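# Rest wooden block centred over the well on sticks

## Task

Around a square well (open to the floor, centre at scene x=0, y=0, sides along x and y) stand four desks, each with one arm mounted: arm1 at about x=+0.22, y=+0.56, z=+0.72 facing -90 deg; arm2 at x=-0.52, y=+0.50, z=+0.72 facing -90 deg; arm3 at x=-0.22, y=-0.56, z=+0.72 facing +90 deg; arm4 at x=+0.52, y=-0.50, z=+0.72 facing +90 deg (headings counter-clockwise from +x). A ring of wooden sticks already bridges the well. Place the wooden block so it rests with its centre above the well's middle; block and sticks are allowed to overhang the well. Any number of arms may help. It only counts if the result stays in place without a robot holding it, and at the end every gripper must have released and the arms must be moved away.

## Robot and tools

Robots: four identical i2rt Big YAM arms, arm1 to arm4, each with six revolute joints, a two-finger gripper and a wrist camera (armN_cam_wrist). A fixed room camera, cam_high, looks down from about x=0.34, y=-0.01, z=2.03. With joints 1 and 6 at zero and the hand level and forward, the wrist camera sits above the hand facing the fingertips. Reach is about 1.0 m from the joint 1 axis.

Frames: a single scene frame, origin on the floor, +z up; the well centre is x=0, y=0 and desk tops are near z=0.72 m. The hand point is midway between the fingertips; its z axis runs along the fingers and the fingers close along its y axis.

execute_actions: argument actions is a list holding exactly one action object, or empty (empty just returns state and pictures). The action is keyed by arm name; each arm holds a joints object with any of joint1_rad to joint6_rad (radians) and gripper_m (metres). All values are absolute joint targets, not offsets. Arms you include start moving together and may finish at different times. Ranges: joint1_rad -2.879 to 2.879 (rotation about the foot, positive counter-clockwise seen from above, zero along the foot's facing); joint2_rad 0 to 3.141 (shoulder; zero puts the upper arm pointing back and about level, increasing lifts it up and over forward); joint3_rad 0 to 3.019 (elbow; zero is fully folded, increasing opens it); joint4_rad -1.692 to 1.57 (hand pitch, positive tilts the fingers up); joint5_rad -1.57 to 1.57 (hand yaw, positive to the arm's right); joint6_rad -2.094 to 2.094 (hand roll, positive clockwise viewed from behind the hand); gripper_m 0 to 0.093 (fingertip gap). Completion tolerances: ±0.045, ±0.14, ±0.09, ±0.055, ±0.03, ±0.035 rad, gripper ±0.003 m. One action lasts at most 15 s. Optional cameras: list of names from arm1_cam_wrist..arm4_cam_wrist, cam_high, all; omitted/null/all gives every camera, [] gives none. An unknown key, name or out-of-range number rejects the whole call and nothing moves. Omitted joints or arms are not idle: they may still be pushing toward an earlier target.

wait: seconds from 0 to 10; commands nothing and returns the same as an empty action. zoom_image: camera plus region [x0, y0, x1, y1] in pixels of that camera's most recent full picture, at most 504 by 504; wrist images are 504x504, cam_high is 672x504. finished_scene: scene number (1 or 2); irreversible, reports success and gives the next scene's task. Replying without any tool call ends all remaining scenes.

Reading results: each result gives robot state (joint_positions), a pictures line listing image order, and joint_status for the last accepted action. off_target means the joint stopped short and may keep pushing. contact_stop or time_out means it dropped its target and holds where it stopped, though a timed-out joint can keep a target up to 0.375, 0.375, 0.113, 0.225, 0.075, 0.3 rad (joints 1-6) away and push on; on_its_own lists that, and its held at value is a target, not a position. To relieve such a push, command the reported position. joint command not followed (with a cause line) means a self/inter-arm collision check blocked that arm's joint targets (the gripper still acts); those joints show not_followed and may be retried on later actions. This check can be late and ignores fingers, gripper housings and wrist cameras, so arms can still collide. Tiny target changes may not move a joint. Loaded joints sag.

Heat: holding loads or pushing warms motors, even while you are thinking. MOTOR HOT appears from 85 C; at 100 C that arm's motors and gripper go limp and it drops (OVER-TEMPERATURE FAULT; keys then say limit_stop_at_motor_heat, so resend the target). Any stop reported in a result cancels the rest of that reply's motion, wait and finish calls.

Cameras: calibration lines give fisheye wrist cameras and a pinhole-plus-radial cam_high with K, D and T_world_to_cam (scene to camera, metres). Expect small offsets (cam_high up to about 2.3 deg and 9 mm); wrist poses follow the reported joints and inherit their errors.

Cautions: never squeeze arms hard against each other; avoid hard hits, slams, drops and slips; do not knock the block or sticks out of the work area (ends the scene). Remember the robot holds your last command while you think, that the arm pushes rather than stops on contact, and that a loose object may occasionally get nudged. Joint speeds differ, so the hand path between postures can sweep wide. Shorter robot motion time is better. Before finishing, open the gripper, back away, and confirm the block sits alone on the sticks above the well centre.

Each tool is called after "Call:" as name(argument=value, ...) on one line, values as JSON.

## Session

Call:
execute_actions(actions=[])

Scene clock: 0.00 s.
Motor temperatures (°C, as the motors report them): arm1=[27 26 26 27 26 27] | arm2=[25 27 28 28 29 26] | arm3=[26 27 27 27 25 26] | arm4=[29 28 26 26 28 25]
arm1.joint_positions: joint1_rad=-0.061 joint2_rad=+0.609 joint3_rad=+1.427 joint4_rad=-1.432 joint5_rad=+0.211 joint6_rad=-0.083 gripper_m=+0.094
arm1.joint_status: not commanded
arm1.hand: x=+0.1692 y=+0.3607 z=+1.3408 quat_wxyz=(-0.235, -0.649, -0.597, +0.410) (m; scene frame)
arm2.joint_positions: joint1_rad=+0.130 joint2_rad=+0.426 joint3_rad=+1.453 joint4_rad=-1.405 joint5_rad=-0.057 joint6_rad=+0.141 gripper_m=+0.095
arm2.joint_status: not commanded
arm2.hand: x=-0.5009 y=+0.3705 z=+1.3464 quat_wxyz=(-0.460, -0.584, -0.585, +0.323) (m; scene frame)
arm3.joint_positions: joint1_rad=-0.320 joint2_rad=+0.509 joint3_rad=+1.410 joint4_rad=-1.477 joint5_rad=+0.277 joint6_rad=-0.176 gripper_m=+0.094
arm3.joint_status: not commanded
arm3.hand: x=-0.1193 y=-0.4234 z=+1.3465 quat_wxyz=(-0.469, +0.515, -0.704, -0.135) (m; scene frame)
arm4.joint_positions: joint1_rad=-0.250 joint2_rad=+0.537 joint3_rad=+1.415 joint4_rad=-1.442 joint5_rad=-0.199 joint6_rad=-0.039 gripper_m=+0.094
arm4.joint_status: not commanded
arm4.hand: x=+0.5329 y=-0.3149 z=+1.2969 quat_wxyz=(-0.334, +0.583, -0.651, -0.353) (m; scene frame)
pictures: arm1_cam_wrist, arm2_cam_wrist, arm3_cam_wrist, arm4_cam_wrist, cam_high
camera_calibration (this result's frames):
arm1_cam_wrist: T_world_to_cam=[[-0.969132, 0.172739, 0.175908, -0.132498], [0.10639, 0.936671, -0.333658, 0.0960991], [-0.222404, -0.304644, -0.926136, 1.51085], [0, 0, 0, 1]] pos_world=[0.197387, 0.393146, 1.45463]
arm2_cam_wrist: T_world_to_cam=[[-0.984016, -0.0969004, -0.149411, -0.257933], [-0.00340307, 0.849078, -0.528257, 0.402822], [0.17805, -0.519304, -0.835836, 1.52954], [0, 0, 0, 1]] pos_world=[-0.524774, 0.427275, 1.4527]
arm3_cam_wrist: T_world_to_cam=[[0.853741, -0.433548, 0.28838, -0.471138], [-0.332199, -0.87999, -0.339502, 0.0481456], [0.400962, 0.194047, -0.895307, 1.45805], [0, 0, 0, 1]] pos_world=[-0.166397, -0.444823, 1.45761]
arm4_cam_wrist: T_world_to_cam=[[0.996584, -0.0584474, -0.0583476, -0.478149], [-0.0759231, -0.92641, -0.368782, 0.2324], [-0.0324995, 0.371952, -0.927683, 1.45919], [0, 0, 0, 1]] pos_world=[0.541583, -0.355398, 1.41147]
Images, in order (width x height): arm1_cam_wrist 504x504, arm2_cam_wrist 504x504, arm3_cam_wrist 504x504, arm4_cam_wrist 504x504, cam_high 672x504.

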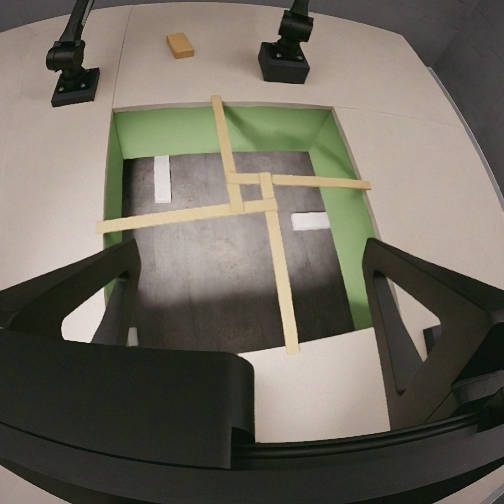

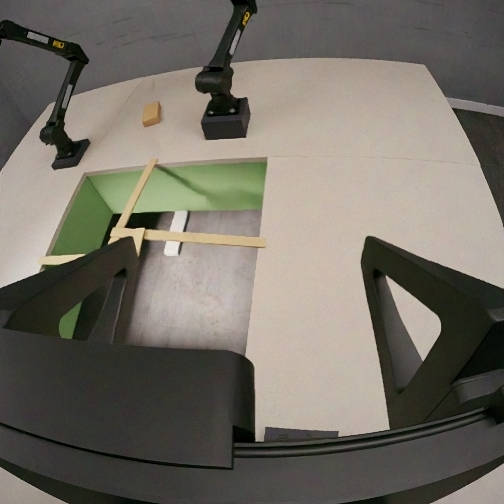

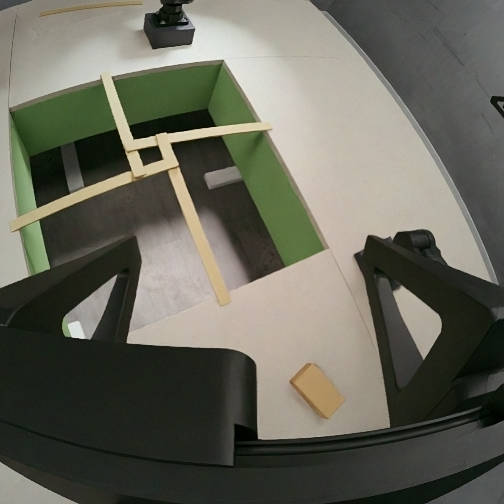

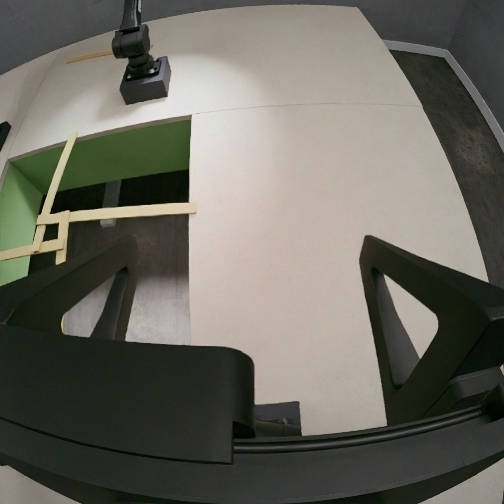

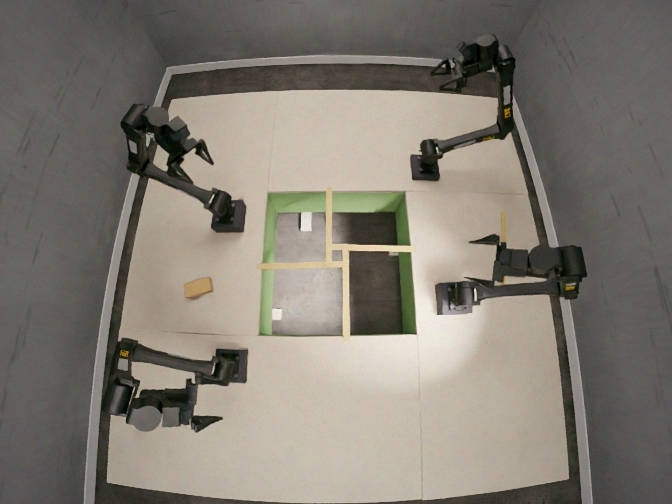

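Call:
execute_actions(actions=[{"arm3":{"joints":{"joint1_rad":-1.91,"joint2_rad":1.6,"joint3_rad":0.96,"joint4_rad":-0.92,"joint5_rad":0,"joint6_rad":0.95}}}], cameras=["arm3_cam_wrist"])

Scene clock: 5.57 s.
Motor temperatures (°C, as the motors report them): arm1=[27 26 28 27 26 27] | arm2=[25 27 29 29 29 26] | arm3=[26 28 28 27 25 26] | arm4=[29 28 27 26 28 25]
arm1.joint_positions: joint1_rad=-0.061 joint2_rad=+0.609 joint3_rad=+1.427 joint4_rad=-1.432 joint5_rad=+0.211 joint6_rad=-0.083 gripper_m=+0.094
arm1.joint_status: not commanded
arm1.hand: x=+0.1692 y=+0.3607 z=+1.3408 quat_wxyz=(-0.235, -0.649, -0.597, +0.410) (m; scene frame)
arm2.joint_positions: joint1_rad=+0.130 joint2_rad=+0.426 joint3_rad=+1.453 joint4_rad=-1.405 joint5_rad=-0.057 joint6_rad=+0.141 gripper_m=+0.095
arm2.joint_status: not commanded
arm2.hand: x=-0.5009 y=+0.3705 z=+1.3464 quat_wxyz=(-0.460, -0.584, -0.585, +0.323) (m; scene frame)
arm3.joint_positions: joint1_rad=-1.913 joint2_rad=+1.594 joint3_rad=+0.967 joint4_rad=-0.930 joint5_rad=+0.000 joint6_rad=+0.936 gripper_m=+0.094
arm3.joint_status: all done
arm3.hand: x=+0.1687 y=-0.7032 z=+0.8404 quat_wxyz=(-0.006, -0.601, -0.799, -0.003) (m; scene frame)
arm4.joint_positions: joint1_rad=-0.250 joint2_rad=+0.537 joint3_rad=+1.415 joint4_rad=-1.442 joint5_rad=-0.199 joint6_rad=-0.039 gripper_m=+0.094
arm4.joint_status: not commanded
arm4.hand: x=+0.5329 y=-0.3149 z=+1.2969 quat_wxyz=(-0.334, +0.583, -0.651, -0.353) (m; scene frame)
pictures: arm3_cam_wrist
camera_calibration (this result's frames):
arm3_cam_wrist: T_world_to_cam=[[-0.961763, -0.273483, -0.0148322, -0.0187224], [-0.230398, 0.778588, 0.58371, 0.0990872], [-0.148087, 0.564808, -0.811826, 1.22695], [0, 0, 0, 1]] pos_world=[0.186519, -0.775262, 0.937958]
Images, in order (width x height): arm3_cam_wrist 504x504.

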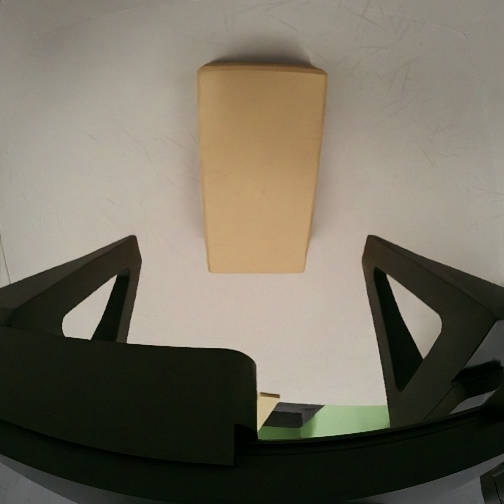

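Call:
execute_actions(actions=[{"arm3":{"joints":{"joint2_rad":1.75,"joint3_rad":0.885,"joint4_rad":-0.69}}}], cameras=["arm3_cam_wrist"])

Call:
execute_actions(actions=[{"arm3":{"joints":{"gripper_m":0.03}}}], cameras=[])

Call:
execute_actions(actions=[{"arm3":{"joints":{"joint2_rad":1.4,"joint3_rad":1.0,"joint4_rad":-1.16}}}], cameras=[])

Call:
execute_actions(actions=[{"arm3":{"joints":{"joint1_rad":-0.36,"joint2_rad":1.9,"joint3_rad":1.63,"joint4_rad":-1.29,"joint6_rad":-0.375}}}], cameras=[])

Call:
execute_actions(actions=[{"arm3":{"joints":{"joint2_rad":2.02,"joint4_rad":-1.12}}}])

Call:
zoom_image(camera="arm2_cam_wrist", region=[70, 170, 190, 270])

Scene clock: 8.97 s.
Motor temperatures (°C, as the motors report them): arm1=[27 26 29 28 26 27] | arm2=[25 27 29 29 29 26] | arm3=[26 28 28 27 25 26] | arm4=[29 28 28 26 28 25]
arm1.joint_positions: joint1_rad=-0.061 joint2_rad=+0.609 joint3_rad=+1.427 joint4_rad=-1.432 joint5_rad=+0.211 joint6_rad=-0.083 gripper_m=+0.094
arm1.joint_status: not commanded
arm1.hand: x=+0.1692 y=+0.3607 z=+1.3408 quat_wxyz=(-0.235, -0.649, -0.597, +0.410) (m; scene frame)
arm2.joint_positions: joint1_rad=+0.130 joint2_rad=+0.426 joint3_rad=+1.453 joint4_rad=-1.405 joint5_rad=-0.057 joint6_rad=+0.141 gripper_m=+0.095
arm2.joint_status: not commanded
arm2.hand: x=-0.5009 y=+0.3705 z=+1.3464 quat_wxyz=(-0.460, -0.584, -0.585, +0.323) (m; scene frame)
arm3.joint_positions: joint1_rad=-1.913 joint2_rad=+1.757 joint3_rad=+0.885 joint4_rad=-0.704 joint5_rad=+0.000 joint6_rad=+0.936 gripper_m=+0.094
arm3.joint_status: all done
arm3.hand: x=+0.1607 y=-0.7001 z=+0.7545 quat_wxyz=(+0.003, -0.601, -0.799, +0.000) (m; scene frame)
arm4.joint_positions: joint1_rad=-0.250 joint2_rad=+0.537 joint3_rad=+1.415 joint4_rad=-1.442 joint5_rad=-0.199 joint6_rad=-0.039 gripper_m=+0.094
arm4.joint_status: not commanded
arm4.hand: x=+0.5329 y=-0.3149 z=+1.2969 quat_wxyz=(-0.334, +0.583, -0.651, -0.353) (m; scene frame)
pictures: arm3_cam_wrist
camera_calibration (this result's frames):
arm3_cam_wrist: T_world_to_cam=[[-0.96198, -0.273115, 0.00149195, -0.0388133], [-0.218977, 0.774535, 0.593418, 0.13292], [-0.163227, 0.57053, -0.804893, 1.15549], [0, 0, 0, 1]] pos_world=[0.180375, -0.772791, 0.851222]
Images, in order (width x height): arm3_cam_wrist 504x504.

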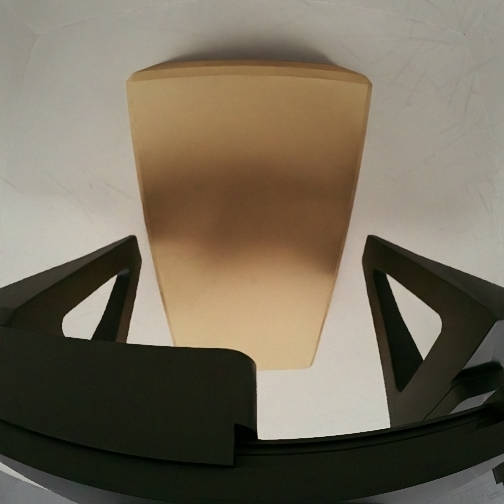

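Scene clock: 9.60 s.
Motor temperatures (°C, as the motors report them): arm1=[27 26 29 28 26 27] | arm2=[25 27 29 29 29 26] | arm3=[26 28 28 27 25 26] | arm4=[29 28 28 26 28 25]
arm1.joint_positions: joint1_rad=-0.061 joint2_rad=+0.609 joint3_rad=+1.427 joint4_rad=-1.432 joint5_rad=+0.211 joint6_rad=-0.083 gripper_m=+0.094
arm1.joint_status: not commanded
arm1.hand: x=+0.1692 y=+0.3607 z=+1.3408 quat_wxyz=(-0.235, -0.649, -0.597, +0.410) (m; scene frame)
arm2.joint_positions: joint1_rad=+0.130 joint2_rad=+0.426 joint3_rad=+1.453 joint4_rad=-1.405 joint5_rad=-0.057 joint6_rad=+0.141 gripper_m=+0.095
arm2.joint_status: not commanded
arm2.hand: x=-0.5009 y=+0.3705 z=+1.3464 quat_wxyz=(-0.460, -0.584, -0.585, +0.323) (m; scene frame)
arm3.joint_positions: joint1_rad=-1.913 joint2_rad=+1.757 joint3_rad=+0.885 joint4_rad=-0.703 joint5_rad=+0.000 joint6_rad=+0.937 gripper_m=+0.068
arm3.joint_status: gripper_m off_target (ended at +0.068, target +0.030)
arm3.hand: x=+0.1612 y=-0.7002 z=+0.7545 quat_wxyz=(+0.002, -0.602, -0.799, -0.001) (m; scene frame)
arm4.joint_positions: joint1_rad=-0.250 joint2_rad=+0.537 joint3_rad=+1.415 joint4_rad=-1.442 joint5_rad=-0.199 joint6_rad=-0.039 gripper_m=+0.094
arm4.joint_status: not commanded
arm4.hand: x=+0.5329 y=-0.3149 z=+1.2969 quat_wxyz=(-0.334, +0.583, -0.651, -0.353) (m; scene frame)
pictures: none
No camera images: the call's "cameras" was empty. Leave "cameras" out to get every camera's image.

Scene clock: 10.83 s.
Motor temperatures (°C, as the motors report them): arm1=[27 26 30 28 26 27] | arm2=[25 27 29 29 29 26] | arm3=[26 28 28 27 25 26] | arm4=[29 29 29 26 28 25]
arm1.joint_positions: joint1_rad=-0.061 joint2_rad=+0.609 joint3_rad=+1.427 joint4_rad=-1.432 joint5_rad=+0.211 joint6_rad=-0.083 gripper_m=+0.094
arm1.joint_status: not commanded
arm1.hand: x=+0.1692 y=+0.3607 z=+1.3408 quat_wxyz=(-0.235, -0.649, -0.597, +0.410) (m; scene frame)
arm2.joint_positions: joint1_rad=+0.130 joint2_rad=+0.426 joint3_rad=+1.453 joint4_rad=-1.405 joint5_rad=-0.057 joint6_rad=+0.141 gripper_m=+0.095
arm2.joint_status: not commanded
arm2.hand: x=-0.5009 y=+0.3705 z=+1.3464 quat_wxyz=(-0.460, -0.584, -0.585, +0.323) (m; scene frame)
arm3.joint_positions: joint1_rad=-1.913 joint2_rad=+1.395 joint3_rad=+0.969 joint4_rad=-1.145 joint5_rad=+0.000 joint6_rad=+0.937 gripper_m=+0.068
arm3.joint_status: all done
arm3.hand: x=+0.1302 y=-0.6891 z=+0.9144 quat_wxyz=(+0.001, -0.602, -0.799, -0.001) (m; scene frame)
arm4.joint_positions: joint1_rad=-0.250 joint2_rad=+0.537 joint3_rad=+1.415 joint4_rad=-1.442 joint5_rad=-0.199 joint6_rad=-0.039 gripper_m=+0.094
arm4.joint_status: not commanded
arm4.hand: x=+0.5329 y=-0.3149 z=+1.2969 quat_wxyz=(-0.334, +0.583, -0.651, -0.353) (m; scene frame)
pictures: none
No camera images: the call's "cameras" was empty. Leave "cameras" out to get every camera's image.

Scene clock: 12.87 s.
Motor temperatures (°C, as the motors report them): arm1=[27 26 30 28 26 27] | arm2=[25 27 30 29 29 26] | arm3=[26 29 29 27 25 26] | arm4=[29 29 29 26 28 25]
arm1.joint_positions: joint1_rad=-0.061 joint2_rad=+0.609 joint3_rad=+1.427 joint4_rad=-1.432 joint5_rad=+0.211 joint6_rad=-0.083 gripper_m=+0.094
arm1.joint_status: not commanded
arm1.hand: x=+0.1692 y=+0.3607 z=+1.3408 quat_wxyz=(-0.235, -0.649, -0.597, +0.410) (m; scene frame)
arm2.joint_positions: joint1_rad=+0.130 joint2_rad=+0.426 joint3_rad=+1.453 joint4_rad=-1.405 joint5_rad=-0.057 joint6_rad=+0.141 gripper_m=+0.095
arm2.joint_status: not commanded
arm2.hand: x=-0.5009 y=+0.3705 z=+1.3464 quat_wxyz=(-0.460, -0.584, -0.585, +0.323) (m; scene frame)
arm3.joint_positions: joint1_rad=-0.352 joint2_rad=+1.919 joint3_rad=+1.602 joint4_rad=-1.276 joint5_rad=-0.003 joint6_rad=-0.361 gripper_m=+0.069
arm3.joint_status: all done
arm3.hand: x=-0.0131 y=-0.0257 z=+0.9024 quat_wxyz=(+0.010, +0.706, -0.708, +0.003) (m; scene frame)
arm4.joint_positions: joint1_rad=-0.250 joint2_rad=+0.537 joint3_rad=+1.415 joint4_rad=-1.442 joint5_rad=-0.199 joint6_rad=-0.039 gripper_m=+0.094
arm4.joint_status: not commanded
arm4.hand: x=+0.5329 y=-0.3149 z=+1.2969 quat_wxyz=(-0.334, +0.583, -0.651, -0.353) (m; scene frame)
pictures: none
No camera images: the call's "cameras" was empty. Leave "cameras" out to get every camera's image.

Scene clock: 13.87 s.
Motor temperatures (°C, as the motors report them): arm1=[27 26 30 28 26 27] | arm2=[25 27 30 29 29 26] | arm3=[26 29 30 27 25 26] | arm4=[29 29 29 26 28 25]
arm1.joint_positions: joint1_rad=-0.061 joint2_rad=+0.609 joint3_rad=+1.427 joint4_rad=-1.432 joint5_rad=+0.211 joint6_rad=-0.083 gripper_m=+0.094
arm1.joint_status: not commanded
arm1.hand: x=+0.1692 y=+0.3607 z=+1.3408 quat_wxyz=(-0.235, -0.649, -0.597, +0.410) (m; scene frame)
arm2.joint_positions: joint1_rad=+0.130 joint2_rad=+0.426 joint3_rad=+1.453 joint4_rad=-1.405 joint5_rad=-0.057 joint6_rad=+0.141 gripper_m=+0.095
arm2.joint_status: not commanded
arm2.hand: x=-0.5009 y=+0.3705 z=+1.3464 quat_wxyz=(-0.460, -0.584, -0.585, +0.323) (m; scene frame)
arm3.joint_positions: joint1_rad=-0.352 joint2_rad=+2.038 joint3_rad=+1.602 joint4_rad=-1.134 joint5_rad=-0.003 joint6_rad=-0.361 gripper_m=+0.069
arm3.joint_status: all done
arm3.hand: x=-0.0034 y=-0.0001 z=+0.8351 quat_wxyz=(-0.001, +0.706, -0.708, -0.002) (m; scene frame)
arm4.joint_positions: joint1_rad=-0.250 joint2_rad=+0.537 joint3_rad=+1.415 joint4_rad=-1.442 joint5_rad=-0.199 joint6_rad=-0.039 gripper_m=+0.094
arm4.joint_status: not commanded
arm4.hand: x=+0.5329 y=-0.3149 z=+1.2969 quat_wxyz=(-0.334, +0.583, -0.651, -0.353) (m; scene frame)
pictures: arm1_cam_wrist, arm2_cam_wrist, arm3_cam_wrist, arm4_cam_wrist, cam_high
camera_calibration (this result's frames):
arm1_cam_wrist: T_world_to_cam=[[-0.969132, 0.172739, 0.175908, -0.132498], [0.10639, 0.936671, -0.333658, 0.0960991], [-0.222404, -0.304644, -0.926136, 1.51085], [0, 0, 0, 1]] pos_world=[0.197387, 0.393146, 1.45463]
arm2_cam_wrist: T_world_to_cam=[[-0.984016, -0.0969004, -0.149411, -0.257933], [-0.00340307, 0.849078, -0.528257, 0.402822], [0.17805, -0.519304, -0.835836, 1.52954], [0, 0, 0, 1]] pos_world=[-0.524774, 0.427275, 1.4527]
arm3_cam_wrist: T_world_to_cam=[[0.999967, -0.00693551, -0.00423907, 0.00582729], [-0.00313955, -0.810591, 0.585604, -0.485862], [-0.00749762, -0.585572, -0.810586, 0.799389], [0, 0, 0, 1]] pos_world=[-0.00135896, 0.074305, 0.932521]
arm4_cam_wrist: T_world_to_cam=[[0.996584, -0.0584474, -0.0583476, -0.478149], [-0.0759231, -0.92641, -0.368782, 0.2324], [-0.0324995, 0.371952, -0.927683, 1.45919], [0, 0, 0, 1]] pos_world=[0.541583, -0.355398, 1.41147]
Images, in order (width x height): arm1_cam_wrist 504x504, arm2_cam_wrist 504x504, arm3_cam_wrist 504x504, arm4_cam_wrist 504x504, cam_high 672x504.

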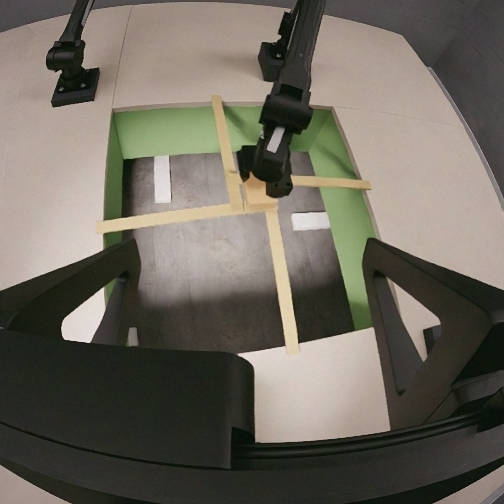

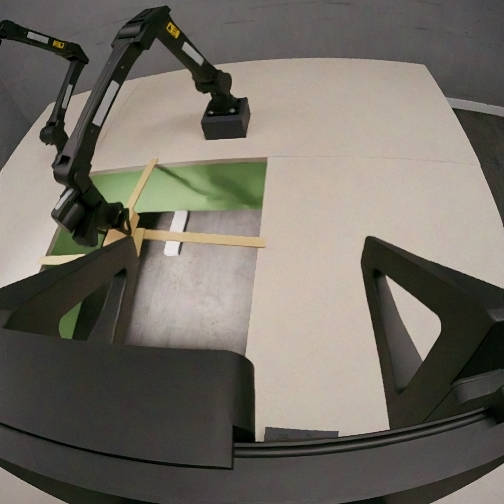

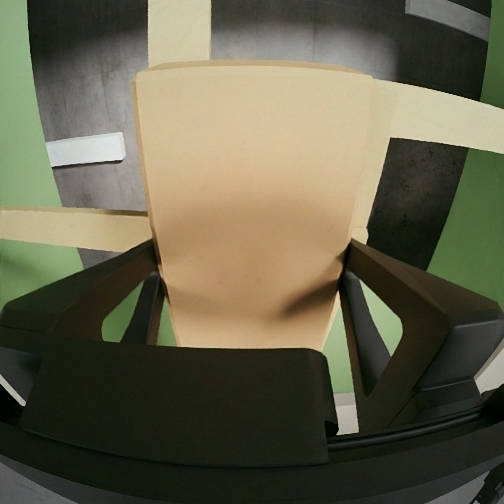

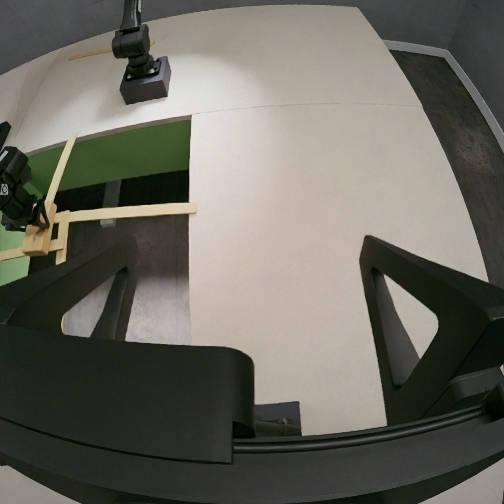

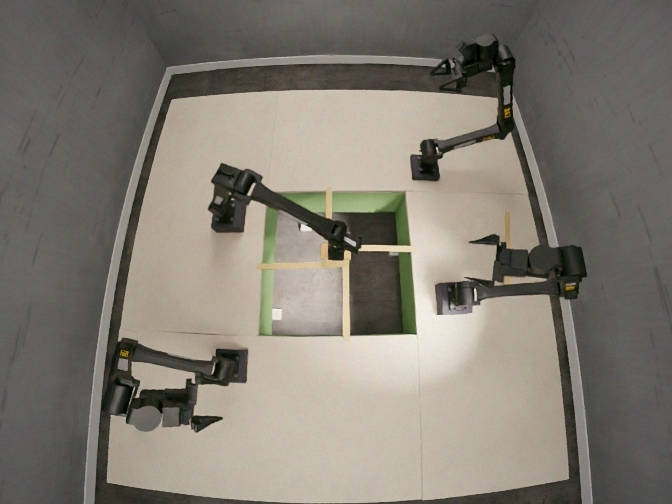

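Region (70, 170, 190, 270) of arm2_cam_wrist's 504x504 image, scaled by 4.200, with more detail than that image has.

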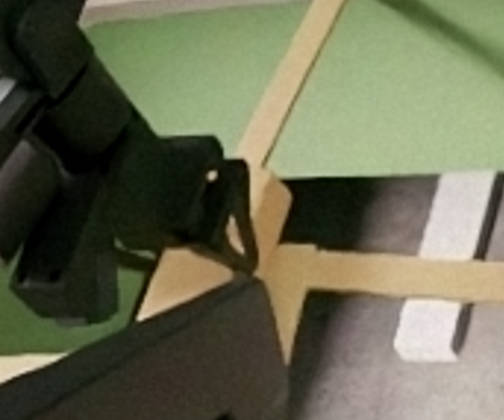

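Call:
execute_actions(actions=[{"arm3":{"joints":{"joint2_rad":2.05,"joint4_rad":-1.06}}}], cameras=["arm3_cam_wrist"])

Call:
execute_actions(actions=[{"arm3":{"joints":{"gripper_m":0.093}}}], cameras=[])

Call:
execute_actions(actions=[{"arm3":{"joints":{"joint2_rad":1.3,"joint4_rad":-1.4}}}], cameras=["arm3_cam_wrist","cam_high"])

Scene clock: 15.87 s.
Motor temperatures (°C, as the motors report them): arm1=[27 26 31 28 26 27] | arm2=[25 27 30 29 29 26] | arm3=[26 29 30 27 25 26] | arm4=[29 29 29 26 28 25]
arm1.joint_positions: joint1_rad=-0.061 joint2_rad=+0.609 joint3_rad=+1.427 joint4_rad=-1.432 joint5_rad=+0.211 joint6_rad=-0.083 gripper_m=+0.094
arm1.joint_status: not commanded
arm1.hand: x=+0.1692 y=+0.3607 z=+1.3408 quat_wxyz=(-0.235, -0.649, -0.597, +0.410) (m; scene frame)
arm2.joint_positions: joint1_rad=+0.130 joint2_rad=+0.426 joint3_rad=+1.453 joint4_rad=-1.405 joint5_rad=-0.057 joint6_rad=+0.141 gripper_m=+0.095
arm2.joint_status: not commanded
arm2.hand: x=-0.5009 y=+0.3705 z=+1.3464 quat_wxyz=(-0.460, -0.584, -0.585, +0.323) (m; scene frame)
arm3.joint_positions: joint1_rad=-0.352 joint2_rad=+2.038 joint3_rad=+1.602 joint4_rad=-1.075 joint5_rad=-0.003 joint6_rad=-0.361 gripper_m=+0.069
arm3.joint_status: all done
arm3.hand: x=+0.0017 y=+0.0133 z=+0.8356 quat_wxyz=(-0.027, +0.706, -0.708, -0.014) (m; scene frame)
arm4.joint_positions: joint1_rad=-0.250 joint2_rad=+0.537 joint3_rad=+1.415 joint4_rad=-1.442 joint5_rad=-0.199 joint6_rad=-0.039 gripper_m=+0.094
arm4.joint_status: not commanded
arm4.hand: x=+0.5329 y=-0.3149 z=+1.2969 quat_wxyz=(-0.334, +0.583, -0.651, -0.353) (m; scene frame)
pictures: arm3_cam_wrist
camera_calibration (this result's frames):
arm3_cam_wrist: T_world_to_cam=[[0.999843, -0.00730039, 0.0161756, -0.0162415], [-0.0148849, -0.841301, 0.540362, -0.437016], [0.00966373, -0.540518, -0.841277, 0.832655], [0, 0, 0, 1]] pos_world=[0.00168744, 0.0822842, 0.936903]
Images, in order (width x height): arm3_cam_wrist 504x504.

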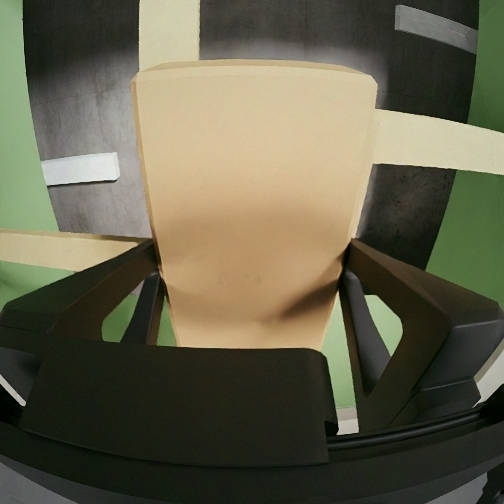

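Scene clock: 16.50 s.
Motor temperatures (°C, as the motors report them): arm1=[27 26 31 28 26 27] | arm2=[25 27 30 29 29 26] | arm3=[26 30 30 27 25 26] | arm4=[29 29 29 26 28 25]
arm1.joint_positions: joint1_rad=-0.061 joint2_rad=+0.609 joint3_rad=+1.427 joint4_rad=-1.432 joint5_rad=+0.211 joint6_rad=-0.083 gripper_m=+0.094
arm1.joint_status: not commanded
arm1.hand: x=+0.1692 y=+0.3607 z=+1.3408 quat_wxyz=(-0.235, -0.649, -0.597, +0.410) (m; scene frame)
arm2.joint_positions: joint1_rad=+0.130 joint2_rad=+0.426 joint3_rad=+1.453 joint4_rad=-1.405 joint5_rad=-0.057 joint6_rad=+0.141 gripper_m=+0.095
arm2.joint_status: not commanded
arm2.hand: x=-0.5009 y=+0.3705 z=+1.3464 quat_wxyz=(-0.460, -0.584, -0.585, +0.323) (m; scene frame)
arm3.joint_positions: joint1_rad=-0.352 joint2_rad=+2.038 joint3_rad=+1.602 joint4_rad=-1.075 joint5_rad=-0.003 joint6_rad=-0.362 gripper_m=+0.093
arm3.joint_status: all done
arm3.hand: x=+0.0017 y=+0.0134 z=+0.8356 quat_wxyz=(-0.028, +0.706, -0.708, -0.014) (m; scene frame)
arm4.joint_positions: joint1_rad=-0.250 joint2_rad=+0.537 joint3_rad=+1.415 joint4_rad=-1.442 joint5_rad=-0.199 joint6_rad=-0.039 gripper_m=+0.094
arm4.joint_status: not commanded
arm4.hand: x=+0.5329 y=-0.3149 z=+1.2969 quat_wxyz=(-0.334, +0.583, -0.651, -0.353) (m; scene frame)
pictures: none
No camera images: the call's "cameras" was empty. Leave "cameras" out to get every camera's image.

Scene clock: 18.10 s.
Motor temperatures (°C, as the motors report them): arm1=[27 26 31 28 26 27] | arm2=[25 27 30 29 29 26] | arm3=[26 30 31 27 25 26] | arm4=[29 29 30 26 28 25]
arm1.joint_positions: joint1_rad=-0.061 joint2_rad=+0.609 joint3_rad=+1.427 joint4_rad=-1.432 joint5_rad=+0.211 joint6_rad=-0.083 gripper_m=+0.094
arm1.joint_status: not commanded
arm1.hand: x=+0.1692 y=+0.3607 z=+1.3408 quat_wxyz=(-0.235, -0.649, -0.597, +0.410) (m; scene frame)
arm2.joint_positions: joint1_rad=+0.130 joint2_rad=+0.426 joint3_rad=+1.453 joint4_rad=-1.405 joint5_rad=-0.057 joint6_rad=+0.141 gripper_m=+0.095
arm2.joint_status: not commanded
arm2.hand: x=-0.5009 y=+0.3705 z=+1.3464 quat_wxyz=(-0.460, -0.584, -0.585, +0.323) (m; scene frame)
arm3.joint_positions: joint1_rad=-0.352 joint2_rad=+1.296 joint3_rad=+1.618 joint4_rad=-1.385 joint5_rad=-0.003 joint6_rad=-0.362 gripper_m=+0.093
arm3.joint_status: all done
arm3.hand: x=-0.0509 y=-0.1253 z=+1.2233 quat_wxyz=(-0.229, +0.684, -0.685, -0.105) (m; scene frame)
arm4.joint_positions: joint1_rad=-0.250 joint2_rad=+0.537 joint3_rad=+1.415 joint4_rad=-1.442 joint5_rad=-0.199 joint6_rad=-0.039 gripper_m=+0.094
arm4.joint_status: not commanded
arm4.hand: x=+0.5329 y=-0.3149 z=+1.2969 quat_wxyz=(-0.334, +0.583, -0.651, -0.353) (m; scene frame)
pictures: arm3_cam_wrist, cam_high
camera_calibration (this result's frames):
arm3_cam_wrist: T_world_to_cam=[[0.985047, -0.0460007, 0.166028, -0.159858], [-0.0704332, -0.987007, 0.144415, -0.300656], [0.157228, -0.15395, -0.975489, 1.30454], [0, 0, 0, 1]] pos_world=[-0.0688186, -0.10327, 1.34252]
Images, in order (width x height): arm3_cam_wrist 504x504, cam_high 672x504.

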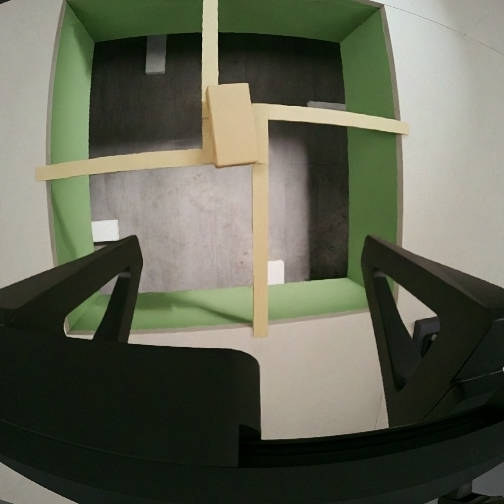

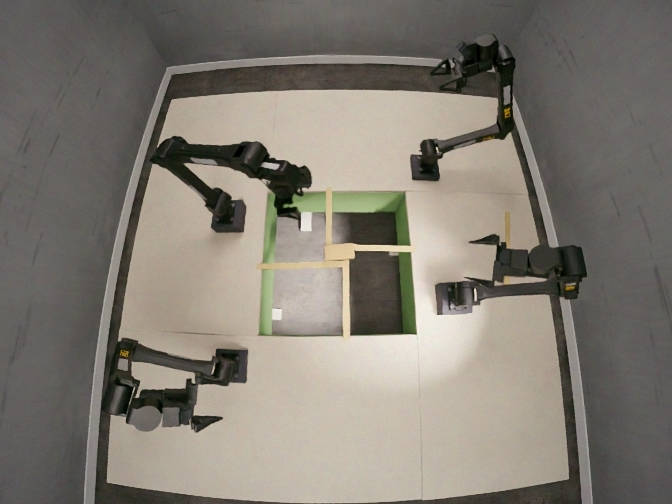

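Call:
finished_scene(scene=2)

The scene is finished: the task was done.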